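## Task

Move the foam block onto the coffee table in the adjoining room, where it must stay by itself without the robot supporting it. The robot must not topple or finish leaning.

## Robot and tools

ROBOT. A Hello Robot Stretch 3 with one arm. The base is 0.33 m long and 0.34 m wide, with two drive wheels: it only drives straight or spins in place, never sideways. Spins pivot midway between the wheels, 0.05 m behind the front edge. A lift rides a vertical mast, and a telescoping arm reaches out to the robot's right, so the gripper is moved forward or back by driving the base. At the arm's end is a wrist (yaw, pitch, roll) and a two-finger gripper with round 0.04 m pads. The head (pan, tilt) carries head_camera and nav_camera; wrist_camera rides on the gripper. Objects may occasionally get nudged by something other than the robot.

FRAMES. Base frame: origin on the floor between the drive wheels, x forward, y left, z up. hand_pose (the point where closed fingertips meet) is reported in it. The odometry frame is the base frame as it was when the scene started; heading is positive to the left, from -3.142 to 3.142.

execute_actions. Argument "actions": a list run in order (empty list = just report). Each action may hold "robot", "steps" (integer 1 to 450 control steps, 30 per second, default 1) and "until" (only together with steps). "robot" is one command, or {"stop": true} (brake everything, clear the queue), or a list of up to 8 items run one after another, each a command or {"pause_s": seconds, max 15}. A command may contain:
- "base": exactly one key. "translate_m": a relative drive in metres along the current heading, positive forward, magnitude at most 1. "rotate_rad": a relative turn in radians, positive counter-clockwise (left), magnitude at most 3.2. Both are offsets measured from where the base is when that command begins.
- "joints": absolute targets by name, any subset; unnamed joints keep their old target. lift_m 0 to 1.1 (arm height, m); arm_m 0 to 0.52 (extension, m); wrist_yaw_rad -1.345 to 4.42 (0 points along the arm, positive swings toward the front, 3.0 folds over the base); wrist_pitch_rad -1.57 to 0.451 (0 level, negative tips fingertips down); wrist_roll_rad -2.911 to 2.911 (0 fingers side by side); gripper_m -0.089 to 0.179 (larger is wider; real fingertip gap is about 0.007 less when nearly shut, 0.025 less when wide, zero below 0.007); head_pan_rad -3.953 to 1.73 (positive left, -1.57 looks along the arm); head_tilt_rad -1.53 to 0.419 (negative down).
- "contact_limits": {"arm_m": effort percent 1 to 100}; that arm motion halts with contact_stop near this effort. Lower is gentler.
One invalid action or out-of-range number rejects the entire call. Base and joint motions in one command start together and keep going across later actions and between calls. A new command takes over at once: named joints retarget and any older queue remainder is discarded. Queued items start only after the previous one finished "done" (off_target also allowed for base and gripper).
"until" forms: {"robot": {...}} with all conditions true, e.g. "lift_m": [">", 0.3], "arm_m_status": "done" or ["!=", "moving"], base_status, queue, queue_left, refusals, or "status": "ended" (nothing moving, queue not running). {"any": {"status": "ended"}} fires when any single motion ends. A typical full wait: steps 450 with until robot status ended. Don't wait for an exact "=" reading; done allows tolerance.

SPEED. The base is fast (0.30 m/s, 1.9 rad/s) only when stowed: lift_m under 0.30, arm_m under 0.03, wrist_yaw_rad over 2.54. Otherwise 0.10 m/s and 0.63 rad/s. To fold or unfold the wrist safely, first have lift_m within 0.32 to 0.95, wrist_pitch_rad -0.4, roll near 0; after folding (yaw 3.0) the lift can go down to 0.25. With yaw below -0.4 keep pitch at -0.5 or lower.

GRIPPER. Grip by commanding gripper_m below the object's width (lower squeezes harder; too hard triggers a stall guard that weakens the grip). Release by commanding at least 0.02 above the touching value. Neither the reading nor done proves a hold; check the cameras. To re-squeeze, send a different value.

zoom_image: "camera" (head_camera, nav_camera or wrist_camera) and "region" [x0, y0, x1, y1] in pixels of that camera's latest image, origin top-left, at most 504 by 504.

finished_scene: {"scene": current scene number}. Irreversible. Wait until all motion has ended first, since anything still moving is braked afterwards, and the object must rest on the table without the gripper holding it.

RESULTS. Each result is a snapshot plus one image per camera. base_status shows state and progress (moved so far of goal, from wheel turns). joint_goals, joint_status (moving, done, off_target, contact_stop, time_out, stopped, not_commanded, torque_fault), measured_speeds, refusals, queue (idle/running/done/dropped/stopped), queue_left. Lines starting refused:, dropped: or replaced: explain what happened. robot.on_its_own appears when the robot changed a goal itself, a joint is slack or its servo is off, an effort at rest is abnormal, or base_tilt has drifted 3 degrees or more. contact_stop leaves that joint slack until commanded again. lidar_m: 12 distances in metres, 30 degree sectors, 1st straight ahead then counter-clockwise (4th left, 7th behind, 10th right), in a plane 0.17 m up, so table legs show, not tops; "-" means nothing seen. wrist_depth_mm and head_depth_mm: 7x7 median depth grids. motor_effort in percent with peak in brackets; positive pushes toward higher values. base_odometry, turned_by_wheels, turned_by_imu, base_tilt (forward and right positive, a few degrees of bias).

AVOID. Tipping: don't push the arm against something rigid with the gripper over about 0.45 m high, never push again right after a contact_stop, and don't drive while the gripper holds or hooks something fixed. If the base snags furniture, undo the last move in small steps; if base_tilt leans, free the gripper, and if still tipped lower lift_m to about 0.2. Also avoid dropping or slamming objects, hard hits, very hard pushes, and wrist strain (torque_fault makes a joint limp for 10 s). Set the mug down gently and upright.

Each tool is called after "Request:" as name([rows], argument=value, ...), one row to a line, values as JSON.

## Session

Request:
execute_actions(actions=[])

Scene clock: 0.00 s.
robot.base_odometry: x=+0.000 y=+0.000 heading=+0.000 (m, m, rad; robot's odometry frame)
robot.turned_by_wheels: +0.000 (rad since the last result)
robot.turned_by_imu: +0.000 (rad since the last result)
robot.base_tilt: forward=-0.2 right=+1.2 (deg)
robot.lidar_m: 1.42 1.55 1.11 0.95 0.79 0.79 0.89 0.98 0.97 1.09 1.95 2.96
robot.head_depth_mm: 1956 2857 2985 2975 3038 3011 2232 / 1952 2963 3113 3110 3109 3092 2224 / 1927 2693 2780 2724 2729 2770 2244 / 1940 2411 2417 2414 2347 2307 1981 / 1935 2111 2082 2089 2090 1957 1084 / 1842 1898 1880 1873 1876 1548 1035 / 1726 1711 1705 1698 1690 1569 1039
robot.base_status: not_commanded
robot.joint_positions: lift_m=+0.591 arm_m=+0.000 wrist_yaw_rad=+3.057 wrist_pitch_rad=-0.621 wrist_roll_rad=-0.019 gripper_m=+0.037 head_pan_rad=+0.000 head_tilt_rad=-0.008
robot.joint_goals: lift_m=+0.591 arm_m=+0.000 wrist_yaw_rad=+3.057 wrist_pitch_rad=-0.621 wrist_roll_rad=-0.019 gripper_m=+0.037 head_pan_rad=+0.000 head_tilt_rad=-0.008
robot.joint_status: lift_m=not_commanded arm_m=not_commanded wrist_yaw_rad=not_commanded wrist_pitch_rad=not_commanded wrist_roll_rad=not_commanded gripper_m=not_commanded head_pan_rad=not_commanded head_tilt_rad=not_commanded
robot.measured_speeds: translate_m=+0.000 rotate_rad=+0.000 lift_m=+0.000 arm_m=+0.000 wrist_yaw_rad=+0.000 wrist_pitch_rad=+0.000 wrist_roll_rad=+0.000 head_pan_rad=+0.000 head_tilt_rad=+0.000
robot: refusals=0 queue=idle queue_left=0
robot.motor_effort: left_wheel=+0 right_wheel=+0 lift_m=+26 arm_m=+1 wrist_yaw_rad=+0 wrist_pitch_rad=+5 wrist_roll_rad=+0 gripper_m=+0 head_pan_rad=+1 head_tilt_rad=+2 (%)
robot.hand_pose: x=-0.0047 y=+0.0485 z=+0.5607 quat_wxyz=(+0.243, +0.675, +0.190, +0.670) (m; robot's base frame)
robot.wrist_depth_mm: 610 676 956 - - - - / 632 759 - - - - - / 684 836 - - - - - / 736 888 - - - - - / 776 873 859 898 871 846 852 / 770 766 756 742 789 748 745 / 661 682 - 689 654 663 658
pictures: head_camera (sideways: a quarter turn clockwise sets it upright), nav_camera (sideways: a quarter turn counterclockwise sets it upright), wrist_camera
Images, in order (width x height): head_camera 896x504, nav_camera 672x504, wrist_camera 644x364.

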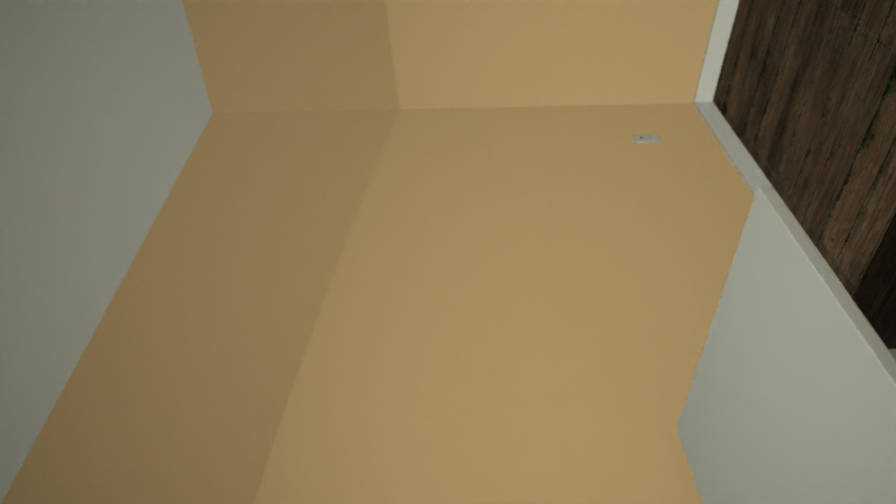

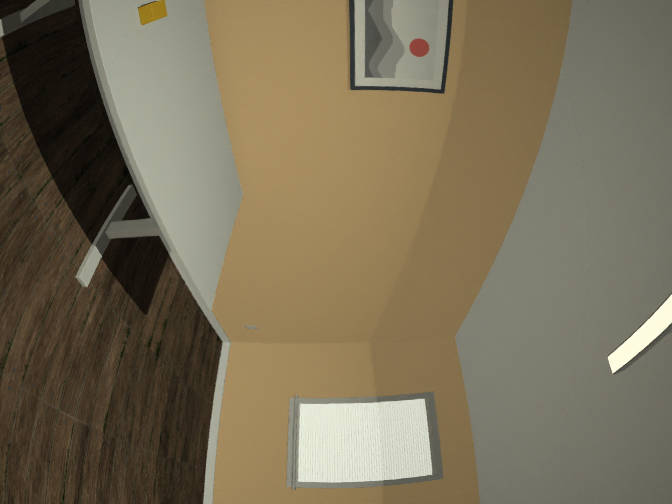

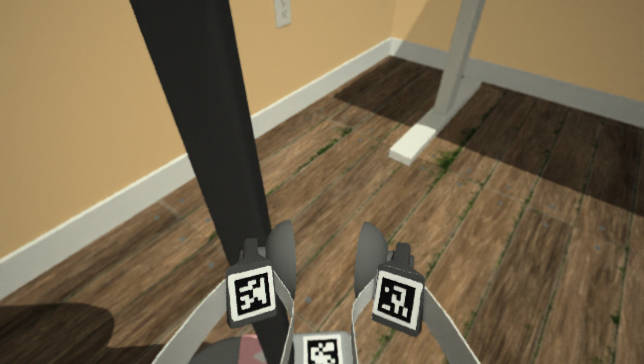

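Request:
execute_actions([
  {"robot":{"joints":{"head_pan_rad":0.9,"head_tilt_rad":-0.6}},"steps":90,"until":{"robot":{"status":"ended"}}},
])

Scene clock: 3.00 s.
robot.base_odometry: x=+0.000 y=+0.000 heading=+0.000 (m, m, rad; robot's odometry frame)
robot.turned_by_wheels: +0.000 (rad since the last result)
robot.turned_by_imu: +0.001 (rad since the last result)
robot.base_tilt: forward=-0.1 right=+1.3 (deg)
robot.lidar_m: 1.42 1.55 1.11 0.95 0.79 0.79 0.89 0.97 0.97 1.10 1.94 2.97
robot.head_depth_mm: 1294 1423 1468 1037 1756 1473 1243 / 1294 1434 1459 1029 1759 1470 1243 / 1295 1427 1451 1034 1749 1472 1254 / 1303 1429 1451 1031 1752 1465 1243 / 1292 1434 1450 1032 1753 1473 1246 / 1297 1436 1444 1032 1592 1428 1245 / 1307 1444 1545 1028 1734 1470 1248
robot.base_status: not_commanded
robot.joint_positions: lift_m=+0.591 arm_m=+0.000 wrist_yaw_rad=+3.057 wrist_pitch_rad=-0.621 wrist_roll_rad=-0.019 gripper_m=+0.037 head_pan_rad=+0.893 head_tilt_rad=-0.592
robot.joint_goals: lift_m=+0.591 arm_m=+0.000 wrist_yaw_rad=+3.057 wrist_pitch_rad=-0.621 wrist_roll_rad=-0.019 gripper_m=+0.037 head_pan_rad=+0.900 head_tilt_rad=-0.600
robot.joint_status: lift_m=not_commanded arm_m=not_commanded wrist_yaw_rad=not_commanded wrist_pitch_rad=not_commanded wrist_roll_rad=not_commanded gripper_m=not_commanded head_pan_rad=done head_tilt_rad=done
robot.measured_speeds: translate_m=+0.000 rotate_rad=+0.000 lift_m=+0.000 arm_m=+0.000 wrist_yaw_rad=+0.000 wrist_pitch_rad=+0.000 wrist_roll_rad=+0.000 head_pan_rad=+0.000 head_tilt_rad=+0.000
robot: refusals=0 queue=done queue_left=0
robot.motor_effort: left_wheel=+0(1) right_wheel=+0(1) lift_m=+25(25) arm_m=+1(0) wrist_yaw_rad=-1(0) wrist_pitch_rad=+5(5) wrist_roll_rad=+0(0) gripper_m=+1(0) head_pan_rad=+5(53) head_tilt_rad=-4(35) (%)
robot.hand_pose: x=-0.0047 y=+0.0485 z=+0.5607 quat_wxyz=(+0.243, +0.675, +0.190, +0.670) (m; robot's base frame)
robot.wrist_depth_mm: 611 690 990 - - - - / 637 721 - - - - - / 681 835 - - - - - / 721 885 - - - - - / 771 847 874 861 862 853 861 / 753 740 764 759 764 763 753 / 660 669 - 709 656 663 659
pictures: head_camera (sideways: a quarter turn clockwise sets it upright), nav_camera (sideways: a quarter turn counterclockwise sets it upright), wrist_camera
camera_calibration (this result's frames):
head_camera: T_world_to_cam=[[-0.379309, -0.417312, -0.825818, 1.09602], [-0.748426, 0.663163, 0.00864476, -0.00664544], [0.544044, 0.621342, -0.563871, 0.688903], [0, 0, 0, 1]] pos_world=[0.0359625, 0.0337438, 1.29362]
nav_camera: T_world_to_cam=[[0.355522, 0.425573, 0.832161, -1.03379], [0.786726, -0.616958, -0.0205943, 0.0737052], [0.504644, 0.662005, -0.554151, 0.678662], [0, 0, 0, 1]] pos_world=[-0.0329333, 0.036149, 1.23788]
wrist_camera: T_world_to_cam=[[0.999706, -0.0219261, 0.0103914, 0.00536934], [-0.00727846, -0.679534, -0.733608, 0.485897], [0.0231465, 0.733317, -0.679493, 0.506724], [0, 0, 0, 1]] pos_world=[-0.01356, -0.0412875, 0.700718]
Images, in order (width x height): head_camera 896x504, nav_camera 672x504, wrist_camera 644x364.

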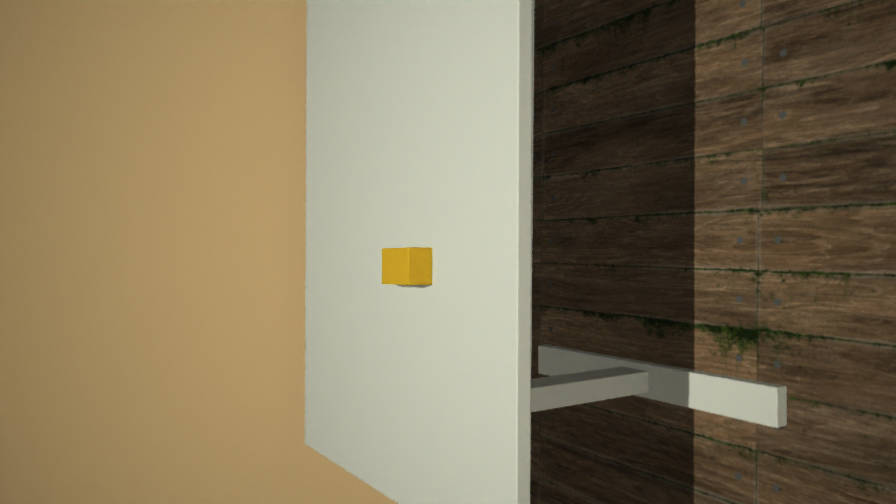

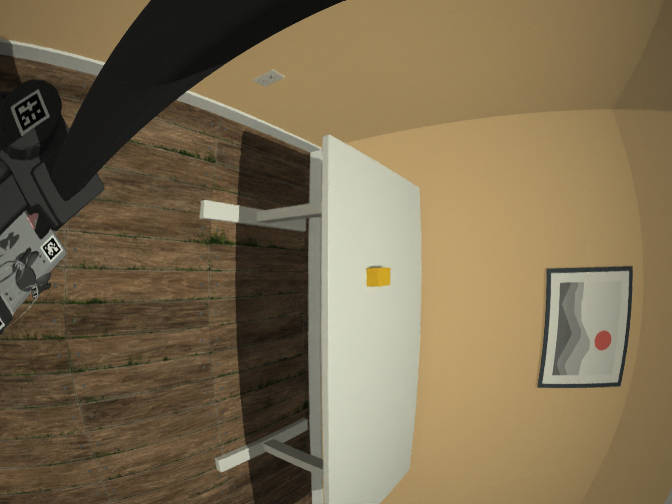

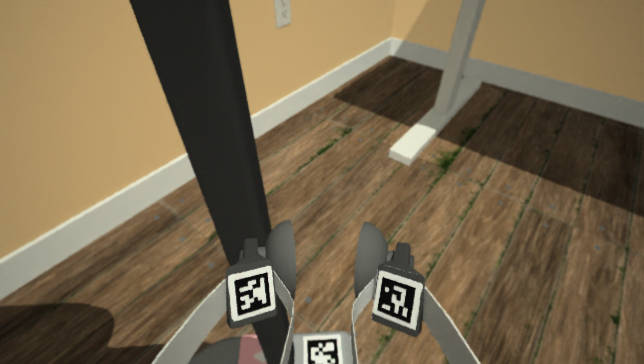

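Request:
zoom_image(camera="head_camera", region=[360, 220, 560, 320])

Request:
execute_actions([
  {"robot":{"joints":{"head_pan_rad":-1.3,"head_tilt_rad":-0.4}},"steps":120,"until":{"robot":{"status":"ended"}}},
])

Region (360, 220, 560, 320) of head_camera's 896x504 image, scaled by 2.520, with more detail than that image has.

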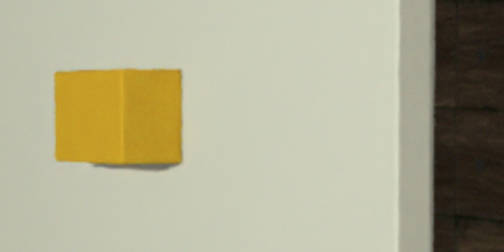

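Scene clock: 7.27 s.
robot.base_odometry: x=+0.000 y=+0.000 heading=+0.000 (m, m, rad; robot's odometry frame)
robot.turned_by_wheels: +0.000 (rad since the last result)
robot.turned_by_imu: +0.001 (rad since the last result)
robot.base_tilt: forward=-0.1 right=+1.3 (deg)
robot.lidar_m: 1.42 1.55 1.11 0.95 0.79 0.79 0.89 0.98 0.97 1.10 1.95 2.96
robot.head_depth_mm: 1027 1081 1144 1205 1278 1356 1359 / 1149 1203 1270 1356 1444 1555 1401 / 1275 1350 1450 1548 1668 1680 1403 / 1582 1680 1798 1969 2097 1721 1409 / 1822 1981 2200 2370 2300 1731 1401 / 2059 2244 2426 2761 2272 1725 1403 / 2420 2698 2903 3041 2289 1731 1402
robot.base_status: not_commanded
robot.joint_positions: lift_m=+0.591 arm_m=+0.000 wrist_yaw_rad=+3.057 wrist_pitch_rad=-0.621 wrist_roll_rad=-0.019 gripper_m=+0.037 head_pan_rad=-1.293 head_tilt_rad=-0.409
robot.joint_goals: lift_m=+0.591 arm_m=+0.000 wrist_yaw_rad=+3.057 wrist_pitch_rad=-0.621 wrist_roll_rad=-0.019 gripper_m=+0.037 head_pan_rad=-1.300 head_tilt_rad=-0.400
robot.joint_status: lift_m=not_commanded arm_m=not_commanded wrist_yaw_rad=not_commanded wrist_pitch_rad=not_commanded wrist_roll_rad=not_commanded gripper_m=not_commanded head_pan_rad=done head_tilt_rad=done
robot.measured_speeds: translate_m=+0.000 rotate_rad=+0.000 lift_m=+0.000 arm_m=+0.000 wrist_yaw_rad=+0.000 wrist_pitch_rad=+0.000 wrist_roll_rad=+0.000 head_pan_rad=+0.000 head_tilt_rad=+0.000
robot: refusals=0 queue=done queue_left=0
robot.motor_effort: left_wheel=-1(1) right_wheel=+1(1) lift_m=+26(26) arm_m=+0(0) wrist_yaw_rad=+1(0) wrist_pitch_rad=+5(5) wrist_roll_rad=+0(0) gripper_m=+0(0) head_pan_rad=-4(51) head_tilt_rad=+5(22) (%)
robot.hand_pose: x=-0.0047 y=+0.0485 z=+0.5607 quat_wxyz=(+0.243, +0.675, +0.190, +0.670) (m; robot's base frame)
robot.wrist_depth_mm: 613 688 992 - - - - / 650 755 - - - - - / 690 793 - - - - - / 707 880 - - - - - / 766 851 862 856 852 854 861 / 742 753 767 744 765 761 763 / 671 656 - 687 650 655 659
pictures: head_camera (sideways: a quarter turn clockwise sets it upright), nav_camera (sideways: a quarter turn counterclockwise sets it upright), wrist_camera
camera_calibration (this result's frames):
head_camera: T_world_to_cam=[[-0.0782373, 0.396692, -0.914612, 1.20999], [0.972754, 0.231212, 0.0170722, -0.0281193], [0.218242, -0.888356, -0.403973, 0.482837], [0, 0, 0, 1]] pos_world=[0.0166442, -0.0445601, 1.3022]
nav_camera: T_world_to_cam=[[0.0984265, -0.381048, 0.919301, -1.14588], [-0.956776, -0.290277, -0.0178804, 0.080812], [0.273665, -0.877805, -0.393149, 0.470577], [0, 0, 0, 1]] pos_world=[0.0613234, -0.000102947, 1.23986]
wrist_camera: T_world_to_cam=[[0.999706, -0.021926, 0.0103916, 0.00536922], [-0.00727822, -0.679534, -0.733608, 0.485897], [0.0231465, 0.733317, -0.679493, 0.506724], [0, 0, 0, 1]] pos_world=[-0.0135601, -0.0412875, 0.700718]
Images, in order (width x height): head_camera 896x504, nav_camera 672x504, wrist_camera 644x364.

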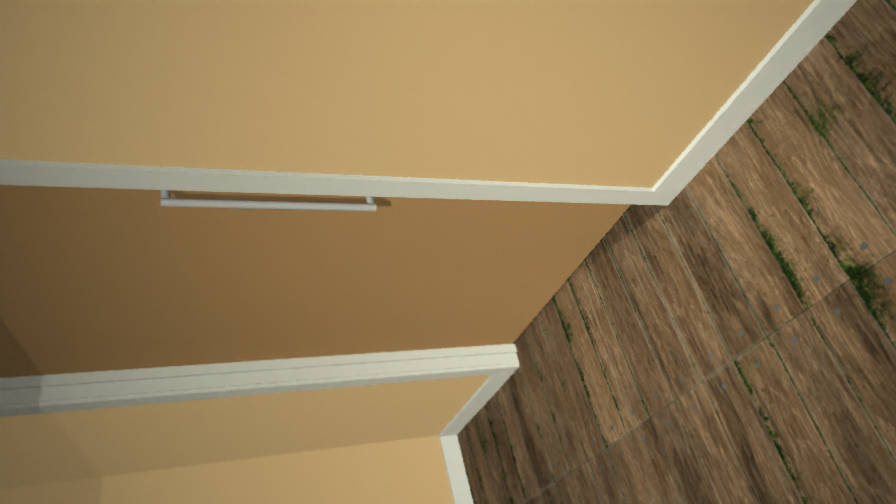

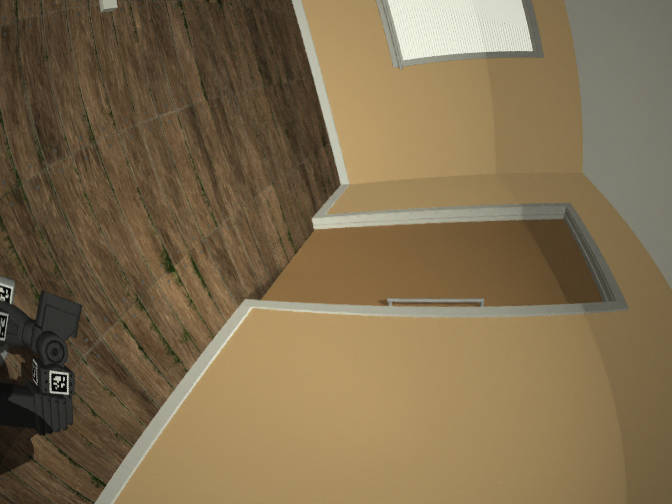

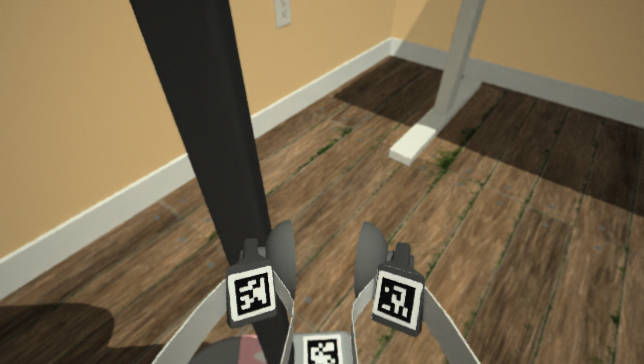

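Request:
zoom_image(camera="head_camera", region=[100, 140, 604, 440])

Request:
zoom_image(camera="nav_camera", region=[400, 170, 672, 340])

Region (100, 140, 604, 440) of head_camera's 896x504 image, scaled by 1.000; it fills the top 300 rows of this view, and the rest is white.

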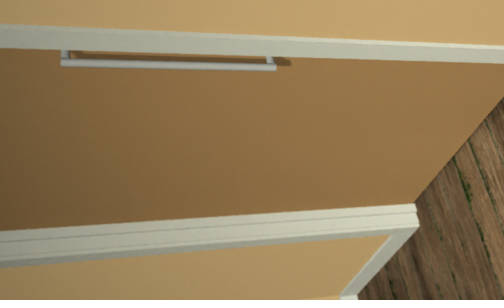

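Region (400, 170, 672, 340) of nav_camera's 672x504 image, scaled by 1.853, with more detail than that image has; it fills the top 315 rows of this view, and the rest is white.

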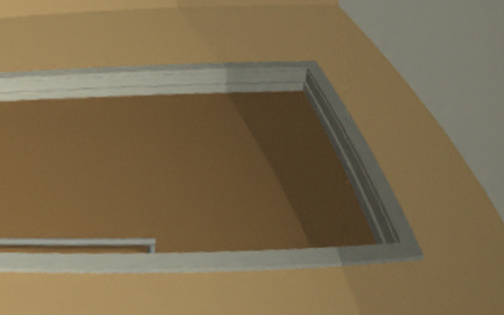

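Request:
execute_actions([
  {"robot":{"base":{"rotate_rad":1.04},"joints":{"lift_m":0.8,"wrist_pitch_rad":-0.4,"wrist_roll_rad":0,"head_pan_rad":-1.57,"head_tilt_rad":-0.75}},"steps":150,"until":{"robot":{"base_status":["!=","moving"]}}},
  {"robot":{"base":{"translate_m":0.28},"joints":{"wrist_yaw_rad":0.0,"gripper_m":0.15}},"steps":200,"until":{"robot":{"base_status":["!=","moving"]}}},
  {"robot":{"base":{"rotate_rad":1.37}},"steps":200,"until":{"robot":{"status":"ended"}}},
])

Scene clock: 34.07 s.
robot.base_odometry: x=+0.142 y=+0.241 heading=+2.410 (m, m, rad; robot's odometry frame)
robot.turned_by_wheels: +2.410 (rad since the last result)
robot.turned_by_imu: +2.423 (rad since the last result)
robot.base_tilt: forward=-0.2 right=+1.3 (deg)
robot.lidar_m: 0.73 0.76 1.04 1.24 1.29 1.88 3.01 1.27 1.32 0.88 0.83 0.76
robot.head_depth_mm: 1108 1246 1074 848 755 1394 - / 1096 1243 1082 844 754 1377 - / 1090 1235 1071 843 741 1367 - / 1087 1226 1064 823 753 - 1141 / 1088 1224 1064 842 730 1347 1164 / 1079 1218 1062 844 728 1303 1161 / 1075 1214 1061 836 727 1333 1161
robot.base_status: done (rotate_rad +1.3699 of +1.3700)
robot.joint_positions: lift_m=+0.800 arm_m=+0.000 wrist_yaw_rad=+0.002 wrist_pitch_rad=-0.419 wrist_roll_rad=-0.004 gripper_m=+0.150 head_pan_rad=-1.563 head_tilt_rad=-0.741
robot.joint_goals: lift_m=+0.800 arm_m=+0.000 wrist_yaw_rad=+0.000 wrist_pitch_rad=-0.400 wrist_roll_rad=+0.000 gripper_m=+0.150 head_pan_rad=-1.570 head_tilt_rad=-0.750
robot.joint_status: lift_m=done arm_m=not_commanded wrist_yaw_rad=done wrist_pitch_rad=done wrist_roll_rad=done gripper_m=done head_pan_rad=done head_tilt_rad=done
robot.measured_speeds: translate_m=+0.000 rotate_rad=+0.000 lift_m=+0.000 arm_m=+0.000 wrist_yaw_rad=+0.000 wrist_pitch_rad=+0.000 wrist_roll_rad=+0.000 head_pan_rad=+0.000 head_tilt_rad=+0.000
robot: refusals=0 queue=done queue_left=0
robot.motor_effort: left_wheel=-4(9) right_wheel=+4(7) lift_m=+30(31) arm_m=-1(0) wrist_yaw_rad=-2(2) wrist_pitch_rad=+7(9) wrist_roll_rad=+3(3) gripper_m=+0(82) head_pan_rad=-4(34) head_tilt_rad=-5(32) (%)
robot.hand_pose: x=-0.0211 y=-0.3695 z=+0.8122 quat_wxyz=(+0.693, +0.148, -0.690, -0.146) (m; robot's base frame)
robot.wrist_depth_mm: 854 920 908 894 923 888 908 / 876 986 821 825 814 788 804 / 854 546 543 490 529 523 544 / 406 398 401 397 401 391 391 / 319 332 315 316 312 312 309 / 861 - - - - - - / 805 969 927 979 983 929 979
pictures: head_camera (sideways: a quarter turn clockwise sets it upright), nav_camera (sideways: a quarter turn counterclockwise sets it upright), wrist_camera
camera_calibration (this result's frames):
head_camera: T_world_to_cam=[[0.0283838, 0.679238, -0.733369, 0.973022], [0.999197, -0.0400394, 0.00158815, -0.00811806], [-0.028285, -0.732825, -0.679829, 0.843239], [0, 0, 0, 1]] pos_world=[0.00434445, -0.0432918, 1.28686]
nav_camera: T_world_to_cam=[[-0.00473475, -0.6716, 0.740899, -0.912629], [-0.999598, -0.0175438, -0.0222908, 0.0868064], [0.0279687, -0.740706, -0.671247, 0.833897], [0, 0, 0, 1]] pos_world=[0.0591274, 0.00627376, 1.23785]
wrist_camera: T_world_to_cam=[[-0.998424, -0.0553921, 0.00899298, -0.0434441], [-0.0364001, 0.517281, -0.855041, 0.926445], [0.0427107, -0.854021, -0.518482, 0.267622], [0, 0, 0, 1]] pos_world=[-0.0210834, -0.253084, 0.931296]
Images, in order (width x height): head_camera 896x504, nav_camera 672x504, wrist_camera 644x364.

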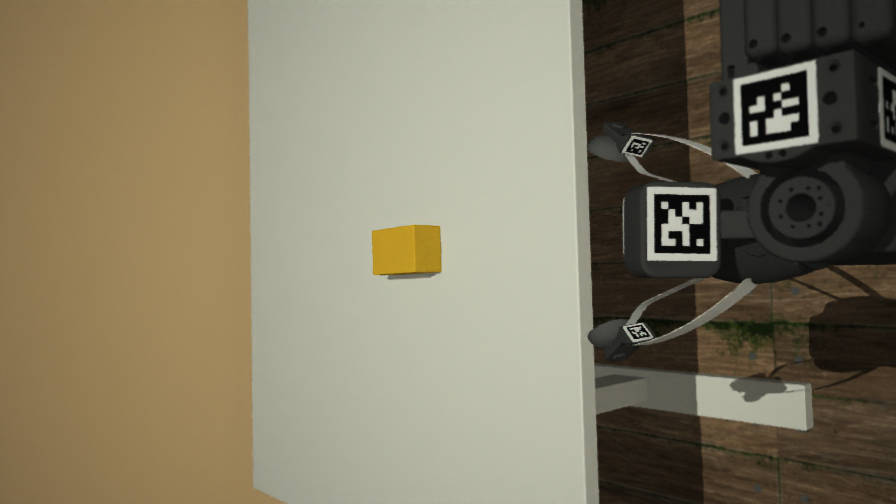

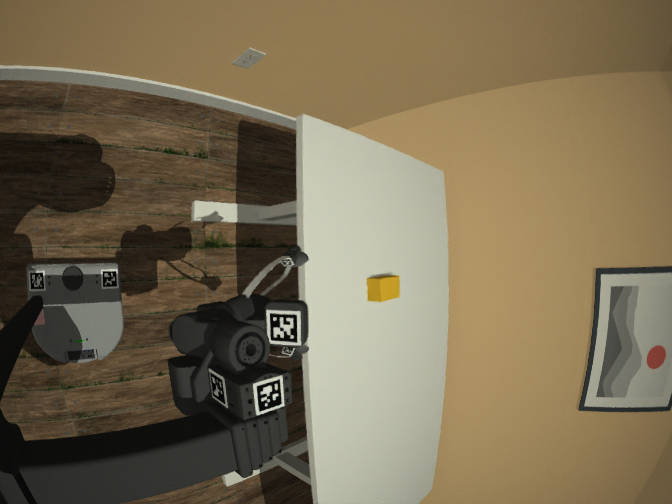

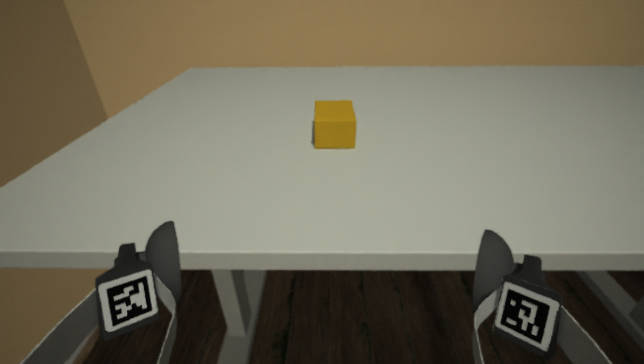

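Request:
execute_actions([
  {"robot":{"joints":{"lift_m":0.755,"arm_m":0.33}},"steps":200,"until":{"robot":{"status":"ended"}}},
])

Scene clock: 41.40 s.
robot.base_odometry: x=+0.142 y=+0.241 heading=+2.410 (m, m, rad; robot's odometry frame)
robot.turned_by_wheels: +0.000 (rad since the last result)
robot.turned_by_imu: +0.002 (rad since the last result)
robot.base_tilt: forward=-0.2 right=+1.4 (deg)
robot.lidar_m: 0.73 0.76 1.04 1.24 1.29 1.88 3.00 1.26 1.32 0.88 0.84 0.76
robot.head_depth_mm: 1102 1237 1076 845 757 - - / 1099 1240 1077 871 - 1319 1164 / 1102 1241 1112 - 751 1340 1162 / 1087 1232 1096 - 749 1342 1162 / 1080 1233 1072 841 748 1344 1170 / 1081 1222 1065 839 729 1307 1164 / 1079 1222 1066 839 728 1331 1166
robot.base_status: done (rotate_rad +1.3699 of +1.3700)
robot.joint_positions: lift_m=+0.755 arm_m=+0.330 wrist_yaw_rad=+0.002 wrist_pitch_rad=-0.419 wrist_roll_rad=-0.004 gripper_m=+0.150 head_pan_rad=-1.563 head_tilt_rad=-0.741
robot.joint_goals: lift_m=+0.755 arm_m=+0.330 wrist_yaw_rad=+0.000 wrist_pitch_rad=-0.400 wrist_roll_rad=+0.000 gripper_m=+0.150 head_pan_rad=-1.570 head_tilt_rad=-0.750
robot.joint_status: lift_m=done arm_m=done wrist_yaw_rad=done wrist_pitch_rad=done wrist_roll_rad=done gripper_m=done head_pan_rad=done head_tilt_rad=done
robot.measured_speeds: translate_m=+0.000 rotate_rad=+0.000 lift_m=+0.000 arm_m=+0.000 wrist_yaw_rad=+0.000 wrist_pitch_rad=+0.000 wrist_roll_rad=+0.000 head_pan_rad=+0.000 head_tilt_rad=+0.000
robot: refusals=0 queue=done queue_left=0
robot.motor_effort: left_wheel=-4(4) right_wheel=+4(4) lift_m=+20(29) arm_m=+3(3) wrist_yaw_rad=-1(2) wrist_pitch_rad=+7(7) wrist_roll_rad=+2(2) gripper_m=+0(2) head_pan_rad=-3(4) head_tilt_rad=-6(5) (%)
robot.hand_pose: x=-0.0212 y=-0.6989 z=+0.7677 quat_wxyz=(+0.693, +0.148, -0.690, -0.147) (m; robot's base frame)
robot.wrist_depth_mm: 635 619 630 620 626 620 616 / 695 666 666 659 657 654 651 / 427 425 420 423 418 413 407 / 313 313 311 309 309 304 306 / 248 258 246 181 235 244 243 / 207 - 206 154 189 - 203 / - 173 176 165 168 169 172
pictures: head_camera (sideways: a quarter turn clockwise sets it upright), nav_camera (sideways: a quarter turn counterclockwise sets it upright), wrist_camera
camera_calibration (this result's frames):
head_camera: T_world_to_cam=[[0.028426, 0.679249, -0.733357, 0.973006], [0.999194, -0.0401017, 0.00158729, -0.00811693], [-0.0283307, -0.732811, -0.679842, 0.843256], [0, 0, 0, 1]] pos_world=[0.00434175, -0.0432914, 1.28685]
nav_camera: T_world_to_cam=[[-0.00477644, -0.671613, 0.740887, -0.912613], [-0.999599, -0.0174812, -0.022291, 0.0868066], [0.0279225, -0.740696, -0.67126, 0.833914], [0, 0, 0, 1]] pos_world=[0.0591278, 0.0062716, 1.23785]
wrist_camera: T_world_to_cam=[[-0.99846, -0.0548141, 0.00857298, -0.0606502], [-0.035734, 0.517164, -0.85514, 1.05879], [0.0424401, -0.854129, -0.518326, -0.036949], [0, 0, 0, 1]] pos_world=[-0.0211538, -0.582452, 0.886782]
Images, in order (width x height): head_camera 896x504, nav_camera 672x504, wrist_camera 644x364.

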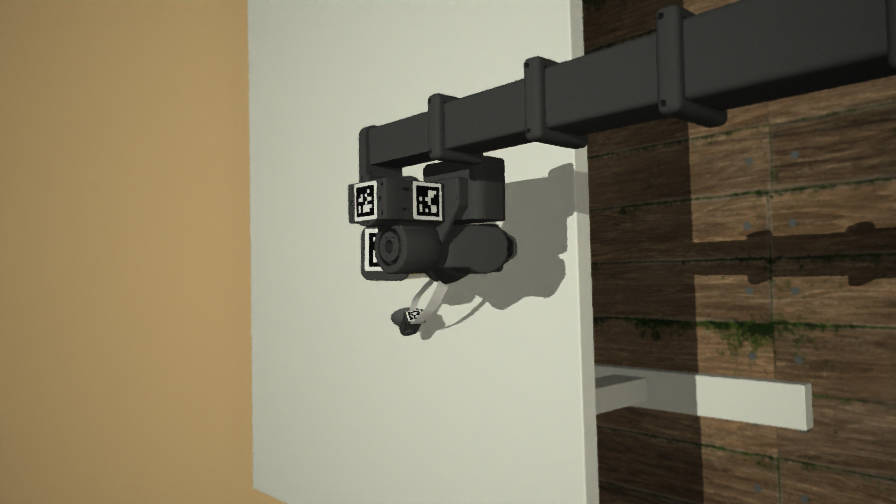

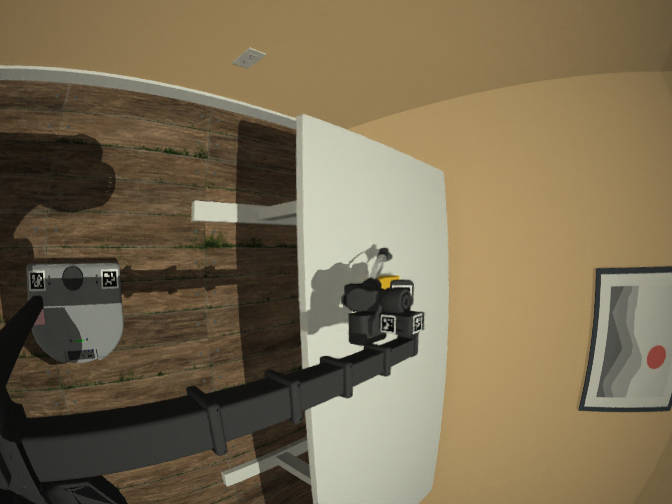

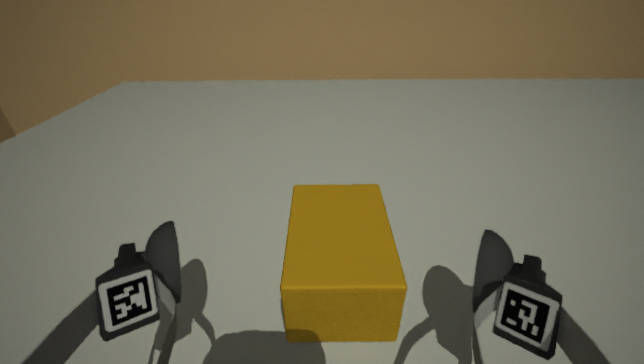

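Request:
execute_actions([
  {"robot":[{"joints":{"lift_m":0.74,"arm_m":0.355,"wrist_yaw_rad":-0.03,"gripper_m":0.11}},{"joints":{"gripper_m":0.02}}],"steps":200,"until":{"robot":{"status":"ended"}}},
])

Scene clock: 46.63 s.
robot.base_odometry: x=+0.142 y=+0.241 heading=+2.410 (m, m, rad; robot's odometry frame)
robot.turned_by_wheels: +0.000 (rad since the last result)
robot.turned_by_imu: +0.001 (rad since the last result)
robot.base_tilt: forward=-0.2 right=+1.3 (deg)
robot.lidar_m: 0.73 0.76 1.04 1.24 1.29 1.88 3.00 1.27 1.32 0.88 0.83 0.76
robot.head_depth_mm: 1105 1250 1079 849 757 1369 - / 1103 1257 1079 873 - 1317 1161 / 1095 1238 1116 - 752 1340 1165 / 1093 1234 1092 - 752 1331 1161 / 1081 1219 1066 843 750 1332 1166 / 1083 1217 1069 839 727 1307 1166 / 1078 1209 1062 835 726 1327 1164
robot.base_status: done (rotate_rad +1.3699 of +1.3700)
robot.joint_positions: lift_m=+0.740 arm_m=+0.355 wrist_yaw_rad=-0.028 wrist_pitch_rad=-0.415 wrist_roll_rad=-0.004 gripper_m=+0.021 head_pan_rad=-1.563 head_tilt_rad=-0.741
robot.joint_goals: lift_m=+0.740 arm_m=+0.355 wrist_yaw_rad=-0.030 wrist_pitch_rad=-0.400 wrist_roll_rad=+0.000 gripper_m=+0.020 head_pan_rad=-1.570 head_tilt_rad=-0.750
robot.joint_status: lift_m=done arm_m=done wrist_yaw_rad=done wrist_pitch_rad=done wrist_roll_rad=done gripper_m=done head_pan_rad=done head_tilt_rad=done
robot.measured_speeds: translate_m=+0.000 rotate_rad=+0.000 lift_m=+0.000 arm_m=+0.000 wrist_yaw_rad=+0.000 wrist_pitch_rad=+0.000 wrist_roll_rad=+0.000 head_pan_rad=+0.000 head_tilt_rad=+0.000
robot: refusals=0 queue=done queue_left=0
robot.motor_effort: left_wheel=-4(4) right_wheel=+5(4) lift_m=+20(20) arm_m=+3(3) wrist_yaw_rad=-1(3) wrist_pitch_rad=+6(7) wrist_roll_rad=+2(2) gripper_m=-15(90) head_pan_rad=-3(4) head_tilt_rad=-5(6) (%)
robot.hand_pose: x=-0.0279 y=-0.7243 z=+0.7536 quat_wxyz=(+0.691, +0.136, -0.692, -0.156) (m; robot's base frame)
robot.wrist_depth_mm: 597 607 602 607 607 607 599 / 653 617 636 596 597 584 580 / 398 392 387 389 378 383 381 / 288 289 286 284 289 281 282 / 230 228 228 156 224 224 222 / 190 189 136 131 135 186 184 / 161 161 156 127 153 159 158
pictures: head_camera (sideways: a quarter turn clockwise sets it upright), nav_camera (sideways: a quarter turn counterclockwise sets it upright), wrist_camera
camera_calibration (this result's frames):
head_camera: T_world_to_cam=[[0.028426, 0.679249, -0.733357, 0.973006], [0.999194, -0.0401017, 0.00158729, -0.00811693], [-0.0283307, -0.732811, -0.679842, 0.843256], [0, 0, 0, 1]] pos_world=[0.00434175, -0.0432914, 1.28685]
nav_camera: T_world_to_cam=[[-0.00477644, -0.671613, 0.740887, -0.912613], [-0.999599, -0.0174812, -0.022291, 0.0868066], [0.0279225, -0.740696, -0.67126, 0.833914], [0, 0, 0, 1]] pos_world=[0.0591278, 0.0062716, 1.23785]
wrist_camera: T_world_to_cam=[[-0.99965, -0.0249706, 0.00876237, -0.0471743], [-0.0203717, 0.514786, -0.857077, 1.05973], [0.0168909, -0.856955, -0.515114, -0.0708575], [0, 0, 0, 1]] pos_world=[-0.0243724, -0.607434, 0.872184]
Images, in order (width x height): head_camera 896x504, nav_camera 672x504, wrist_camera 644x364.

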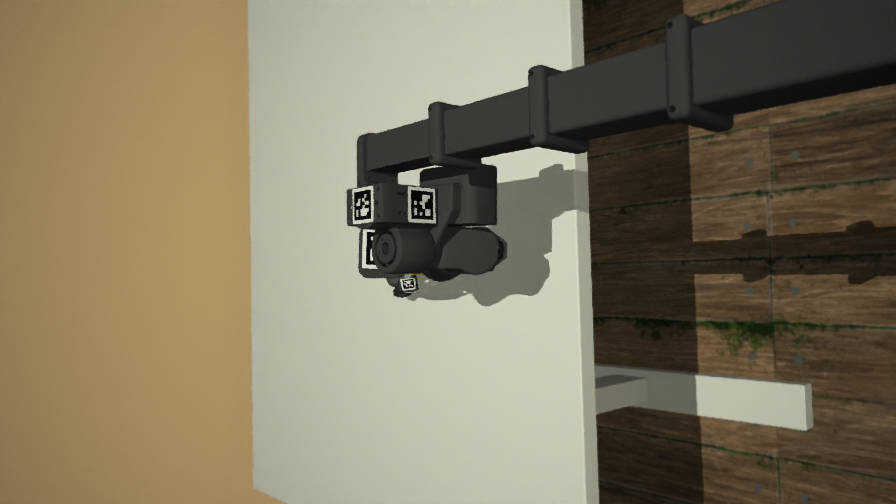

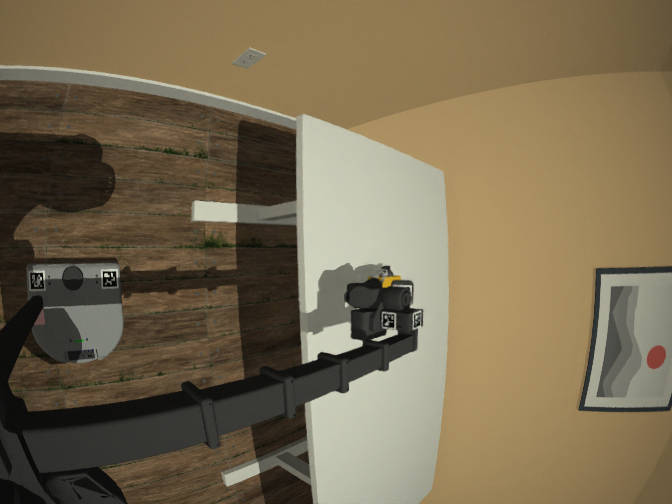

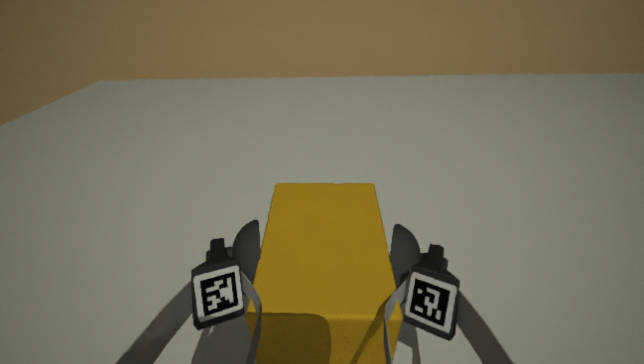

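Request:
execute_actions([
  {"robot":{"joints":{"gripper_m":0.005}},"steps":8},
  {"robot":{"joints":{"lift_m":0.79}},"steps":60,"until":{"robot":{"lift_m":[">",0.775]}}},
  {"robot":{"base":{"rotate_rad":-0.52},"joints":{"arm_m":0.0,"head_pan_rad":-1.0,"head_tilt_rad":-1.3}},"steps":200,"until":{"robot":{"arm_m":["<",0.02],"base_status":["!=","moving"]}}},
  {"robot":{"base":{"translate_m":-0.4},"joints":{"lift_m":0.34,"wrist_yaw_rad":2.9}},"steps":300,"until":{"robot":{"wrist_yaw_rad":[">",2.85],"lift_m":["<",0.4]}}},
  {"robot":{"joints":{"lift_m":0.28}},"steps":300,"until":{"robot":{"status":"ended"}}},
])

Scene clock: 67.70 s.
robot.base_odometry: x=+0.267 y=-0.138 heading=+1.890 (m, m, rad; robot's odometry frame)
robot.turned_by_wheels: -0.520 (rad since the last result)
robot.turned_by_imu: -0.521 (rad since the last result)
robot.base_tilt: forward=-0.2 right=+1.3 (deg)
robot.lidar_m: 1.12 1.08 1.12 1.09 1.06 1.08 1.60 2.67 2.09 1.19 1.47 1.15
robot.head_depth_mm: 1558 1510 1424 1344 1261 1197 1135 / 1561 1504 1407 1330 1264 1188 1145 / 1564 1491 1412 1321 1267 - - / 1566 1482 1390 1324 1252 - - / 1557 1474 1397 1319 1245 905 1126 / 1542 1476 1394 1302 1240 1174 1120 / 1549 1463 1380 1300 1230 1174 1111
robot.base_status: done (translate_m -0.4000 of -0.4000)
robot.joint_positions: lift_m=+0.280 arm_m=+0.001 wrist_yaw_rad=+2.898 wrist_pitch_rad=-0.419 wrist_roll_rad=-0.003 gripper_m=+0.006 head_pan_rad=-1.007 head_tilt_rad=-1.285
robot.joint_goals: lift_m=+0.280 arm_m=+0.000 wrist_yaw_rad=+2.900 wrist_pitch_rad=-0.400 wrist_roll_rad=+0.000 gripper_m=+0.005 head_pan_rad=-1.000 head_tilt_rad=-1.300
robot.joint_status: lift_m=done arm_m=done wrist_yaw_rad=done wrist_pitch_rad=done wrist_roll_rad=done gripper_m=done head_pan_rad=done head_tilt_rad=done
robot.measured_speeds: translate_m=+0.000 rotate_rad=+0.000 lift_m=+0.000 arm_m=+0.000 wrist_yaw_rad=+0.000 wrist_pitch_rad=+0.000 wrist_roll_rad=+0.000 head_pan_rad=+0.000 head_tilt_rad=+0.000
robot: refusals=0 queue=done queue_left=0
robot.motor_effort: left_wheel=+3(8) right_wheel=-3(9) lift_m=+21(31) arm_m=-2(1) wrist_yaw_rad=+1(2) wrist_pitch_rad=+7(7) wrist_roll_rad=+2(2) gripper_m=-20(79) head_pan_rad=+5(46) head_tilt_rad=-8(41) (%)
robot.hand_pose: x=+0.0329 y=+0.0721 z=+0.2927 quat_wxyz=(+0.230, +0.703, +0.062, +0.670) (m; robot's base frame)
robot.wrist_depth_mm: - 935 - - - 942 797 / - 984 - - - 977 799 / 842 - - - - 948 831 / 803 - 787 190 770 751 752 / 612 - 608 155 613 609 593 / 517 515 - 132 136 509 506 / 449 - - 126 409 431 430
pictures: head_camera (sideways: a quarter turn clockwise sets it upright), nav_camera (sideways: a quarter turn counterclockwise sets it upright), wrist_camera
camera_calibration (this result's frames):
head_camera: T_world_to_cam=[[-0.485122, 0.829657, -0.276272, 0.380699], [0.86639, 0.498822, -0.0233614, 0.0251657], [0.118429, -0.250693, -0.960795, 1.20754], [0, 0, 0, 1]] pos_world=[0.0198752, -0.0256822, 1.26596]
nav_camera: T_world_to_cam=[[0.503828, -0.814882, 0.286573, -0.323877], [-0.846488, -0.531861, -0.0241455, 0.0882702], [0.172093, -0.230415, -0.957754, 1.20543], [0, 0, 0, 1]] pos_world=[0.0304526, 0.060775, 1.24945]
wrist_camera: T_world_to_cam=[[0.981809, -0.1897, 0.00810773, -0.0156361], [-0.0915309, -0.510273, -0.855128, 0.331689], [0.166355, 0.83883, -0.518354, 0.246928], [0, 0, 0, 1]] pos_world=[0.00463369, -0.0408448, 0.41176]
Images, in order (width x height): head_camera 896x504, nav_camera 672x504, wrist_camera 644x364.

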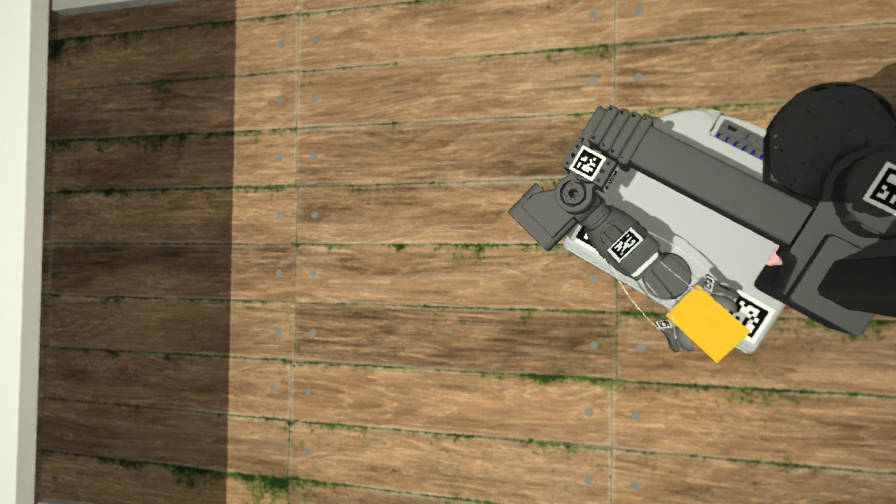

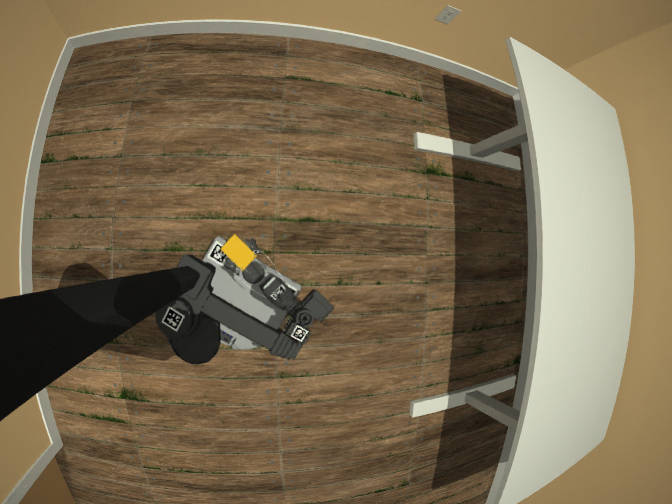

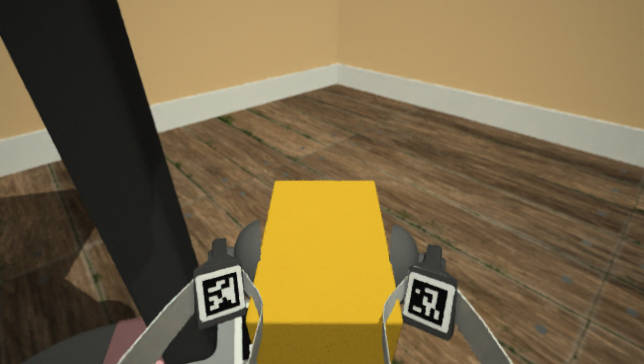

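Request:
execute_actions([
  {"robot":{"base":{"translate_m":-1.0},"joints":{"wrist_yaw_rad":3.05,"head_pan_rad":0,"head_tilt_rad":-0.9}},"steps":200,"until":{"robot":{"translate_m":["<",-0.6]}}},
  {"robot":[{"base":{"translate_m":-0.78}},{"base":{"rotate_rad":2.08}}],"steps":400,"until":{"robot":{"status":"ended"}}},
])

Scene clock: 78.30 s.
robot.base_odometry: x=+0.700 y=-1.449 heading=-2.313 (m, m, rad; robot's odometry frame)
robot.turned_by_wheels: +2.080 (rad since the last result)
robot.turned_by_imu: +2.076 (rad since the last result)
robot.base_tilt: forward=-0.2 right=+1.3 (deg)
robot.lidar_m: 0.44 0.45 0.60 1.23 1.53 2.05 2.16 1.78 2.37 1.59 0.52 0.46
robot.head_depth_mm: 372 433 520 628 770 1062 1129 / 369 430 515 645 864 1130 1130 / 365 425 509 635 845 1190 1120 / 361 421 503 624 825 1186 1118 / 359 417 498 617 811 1185 1116 / 356 413 491 608 800 1152 1112 / 353 408 487 602 780 1116 1113
robot.base_status: done (rotate_rad +2.0799 of +2.0800)
robot.joint_positions: lift_m=+0.280 arm_m=+0.001 wrist_yaw_rad=+3.048 wrist_pitch_rad=-0.419 wrist_roll_rad=-0.003 gripper_m=+0.006 head_pan_rad=-0.007 head_tilt_rad=-0.901
robot.joint_goals: lift_m=+0.280 arm_m=+0.000 wrist_yaw_rad=+3.050 wrist_pitch_rad=-0.400 wrist_roll_rad=+0.000 gripper_m=+0.005 head_pan_rad=+0.000 head_tilt_rad=-0.900
robot.joint_status: lift_m=done arm_m=done wrist_yaw_rad=done wrist_pitch_rad=done wrist_roll_rad=done gripper_m=done head_pan_rad=done head_tilt_rad=done
robot.measured_speeds: translate_m=+0.000 rotate_rad=+0.000 lift_m=+0.000 arm_m=+0.000 wrist_yaw_rad=+0.000 wrist_pitch_rad=+0.000 wrist_roll_rad=+0.000 head_pan_rad=+0.000 head_tilt_rad=+0.000
robot: refusals=0 queue=done queue_left=0
robot.motor_effort: left_wheel=-3(10) right_wheel=+3(12) lift_m=+21(21) arm_m=-2(3) wrist_yaw_rad=+1(2) wrist_pitch_rad=+7(7) wrist_roll_rad=+2(2) gripper_m=-20(21) head_pan_rad=+5(53) head_tilt_rad=+1(30) (%)
robot.hand_pose: x=-0.0003 y=+0.0778 z=+0.2927 quat_wxyz=(+0.179, +0.696, +0.115, +0.685) (m; robot's base frame)
robot.wrist_depth_mm: - - - - 912 650 448 / - - - - 952 650 454 / - - - - 895 662 461 / 782 781 795 187 759 669 471 / 606 630 - 155 606 587 463 / 517 518 136 131 135 493 469 / 448 - - 126 408 428 429
pictures: head_camera (sideways: a quarter turn clockwise sets it upright), nav_camera (sideways: a quarter turn counterclockwise sets it upright), wrist_camera
camera_calibration (this result's frames):
head_camera: T_world_to_cam=[[-0.787377, 0.0389959, -0.615237, 0.824062], [0.054203, 0.998511, -0.00607959, 0.0076285], [0.614084, -0.0381347, -0.788318, 0.980408], [0, 0, 0, 1]] pos_world=[0.0463808, -0.00236465, 1.27991]
nav_camera: T_world_to_cam=[[0.781385, -0.0152471, 0.623863, -0.764914], [-0.000687461, -0.999722, -0.0235719, 0.082376], [0.624049, 0.0179899, -0.781178, 0.973227], [0, 0, 0, 1]] pos_world=[-0.00959258, 0.0531822, 1.23941]
wrist_camera: T_world_to_cam=[[0.999151, -0.0404034, 0.00811231, 0.00645653], [-0.0140134, -0.518237, -0.855122, 0.332172], [0.0387539, 0.854282, -0.518363, 0.246472], [0, 0, 0, 1]] pos_world=[-0.0113479, -0.0381521, 0.411757]
Images, in order (width x height): head_camera 896x504, nav_camera 672x504, wrist_camera 644x364.

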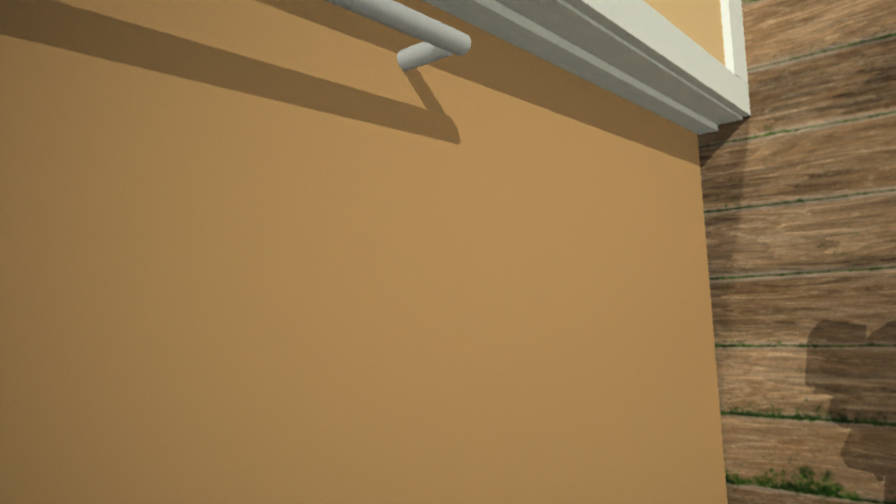

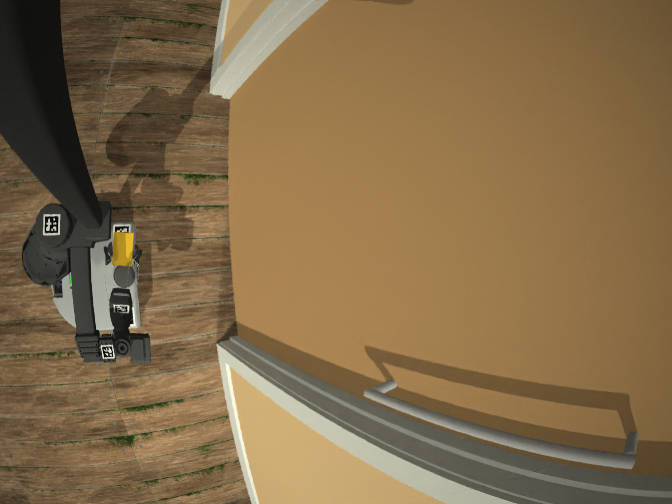

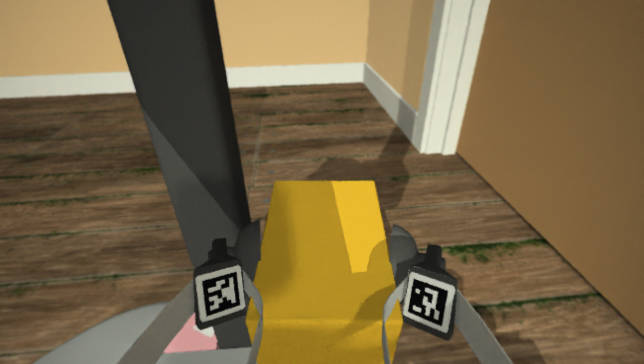

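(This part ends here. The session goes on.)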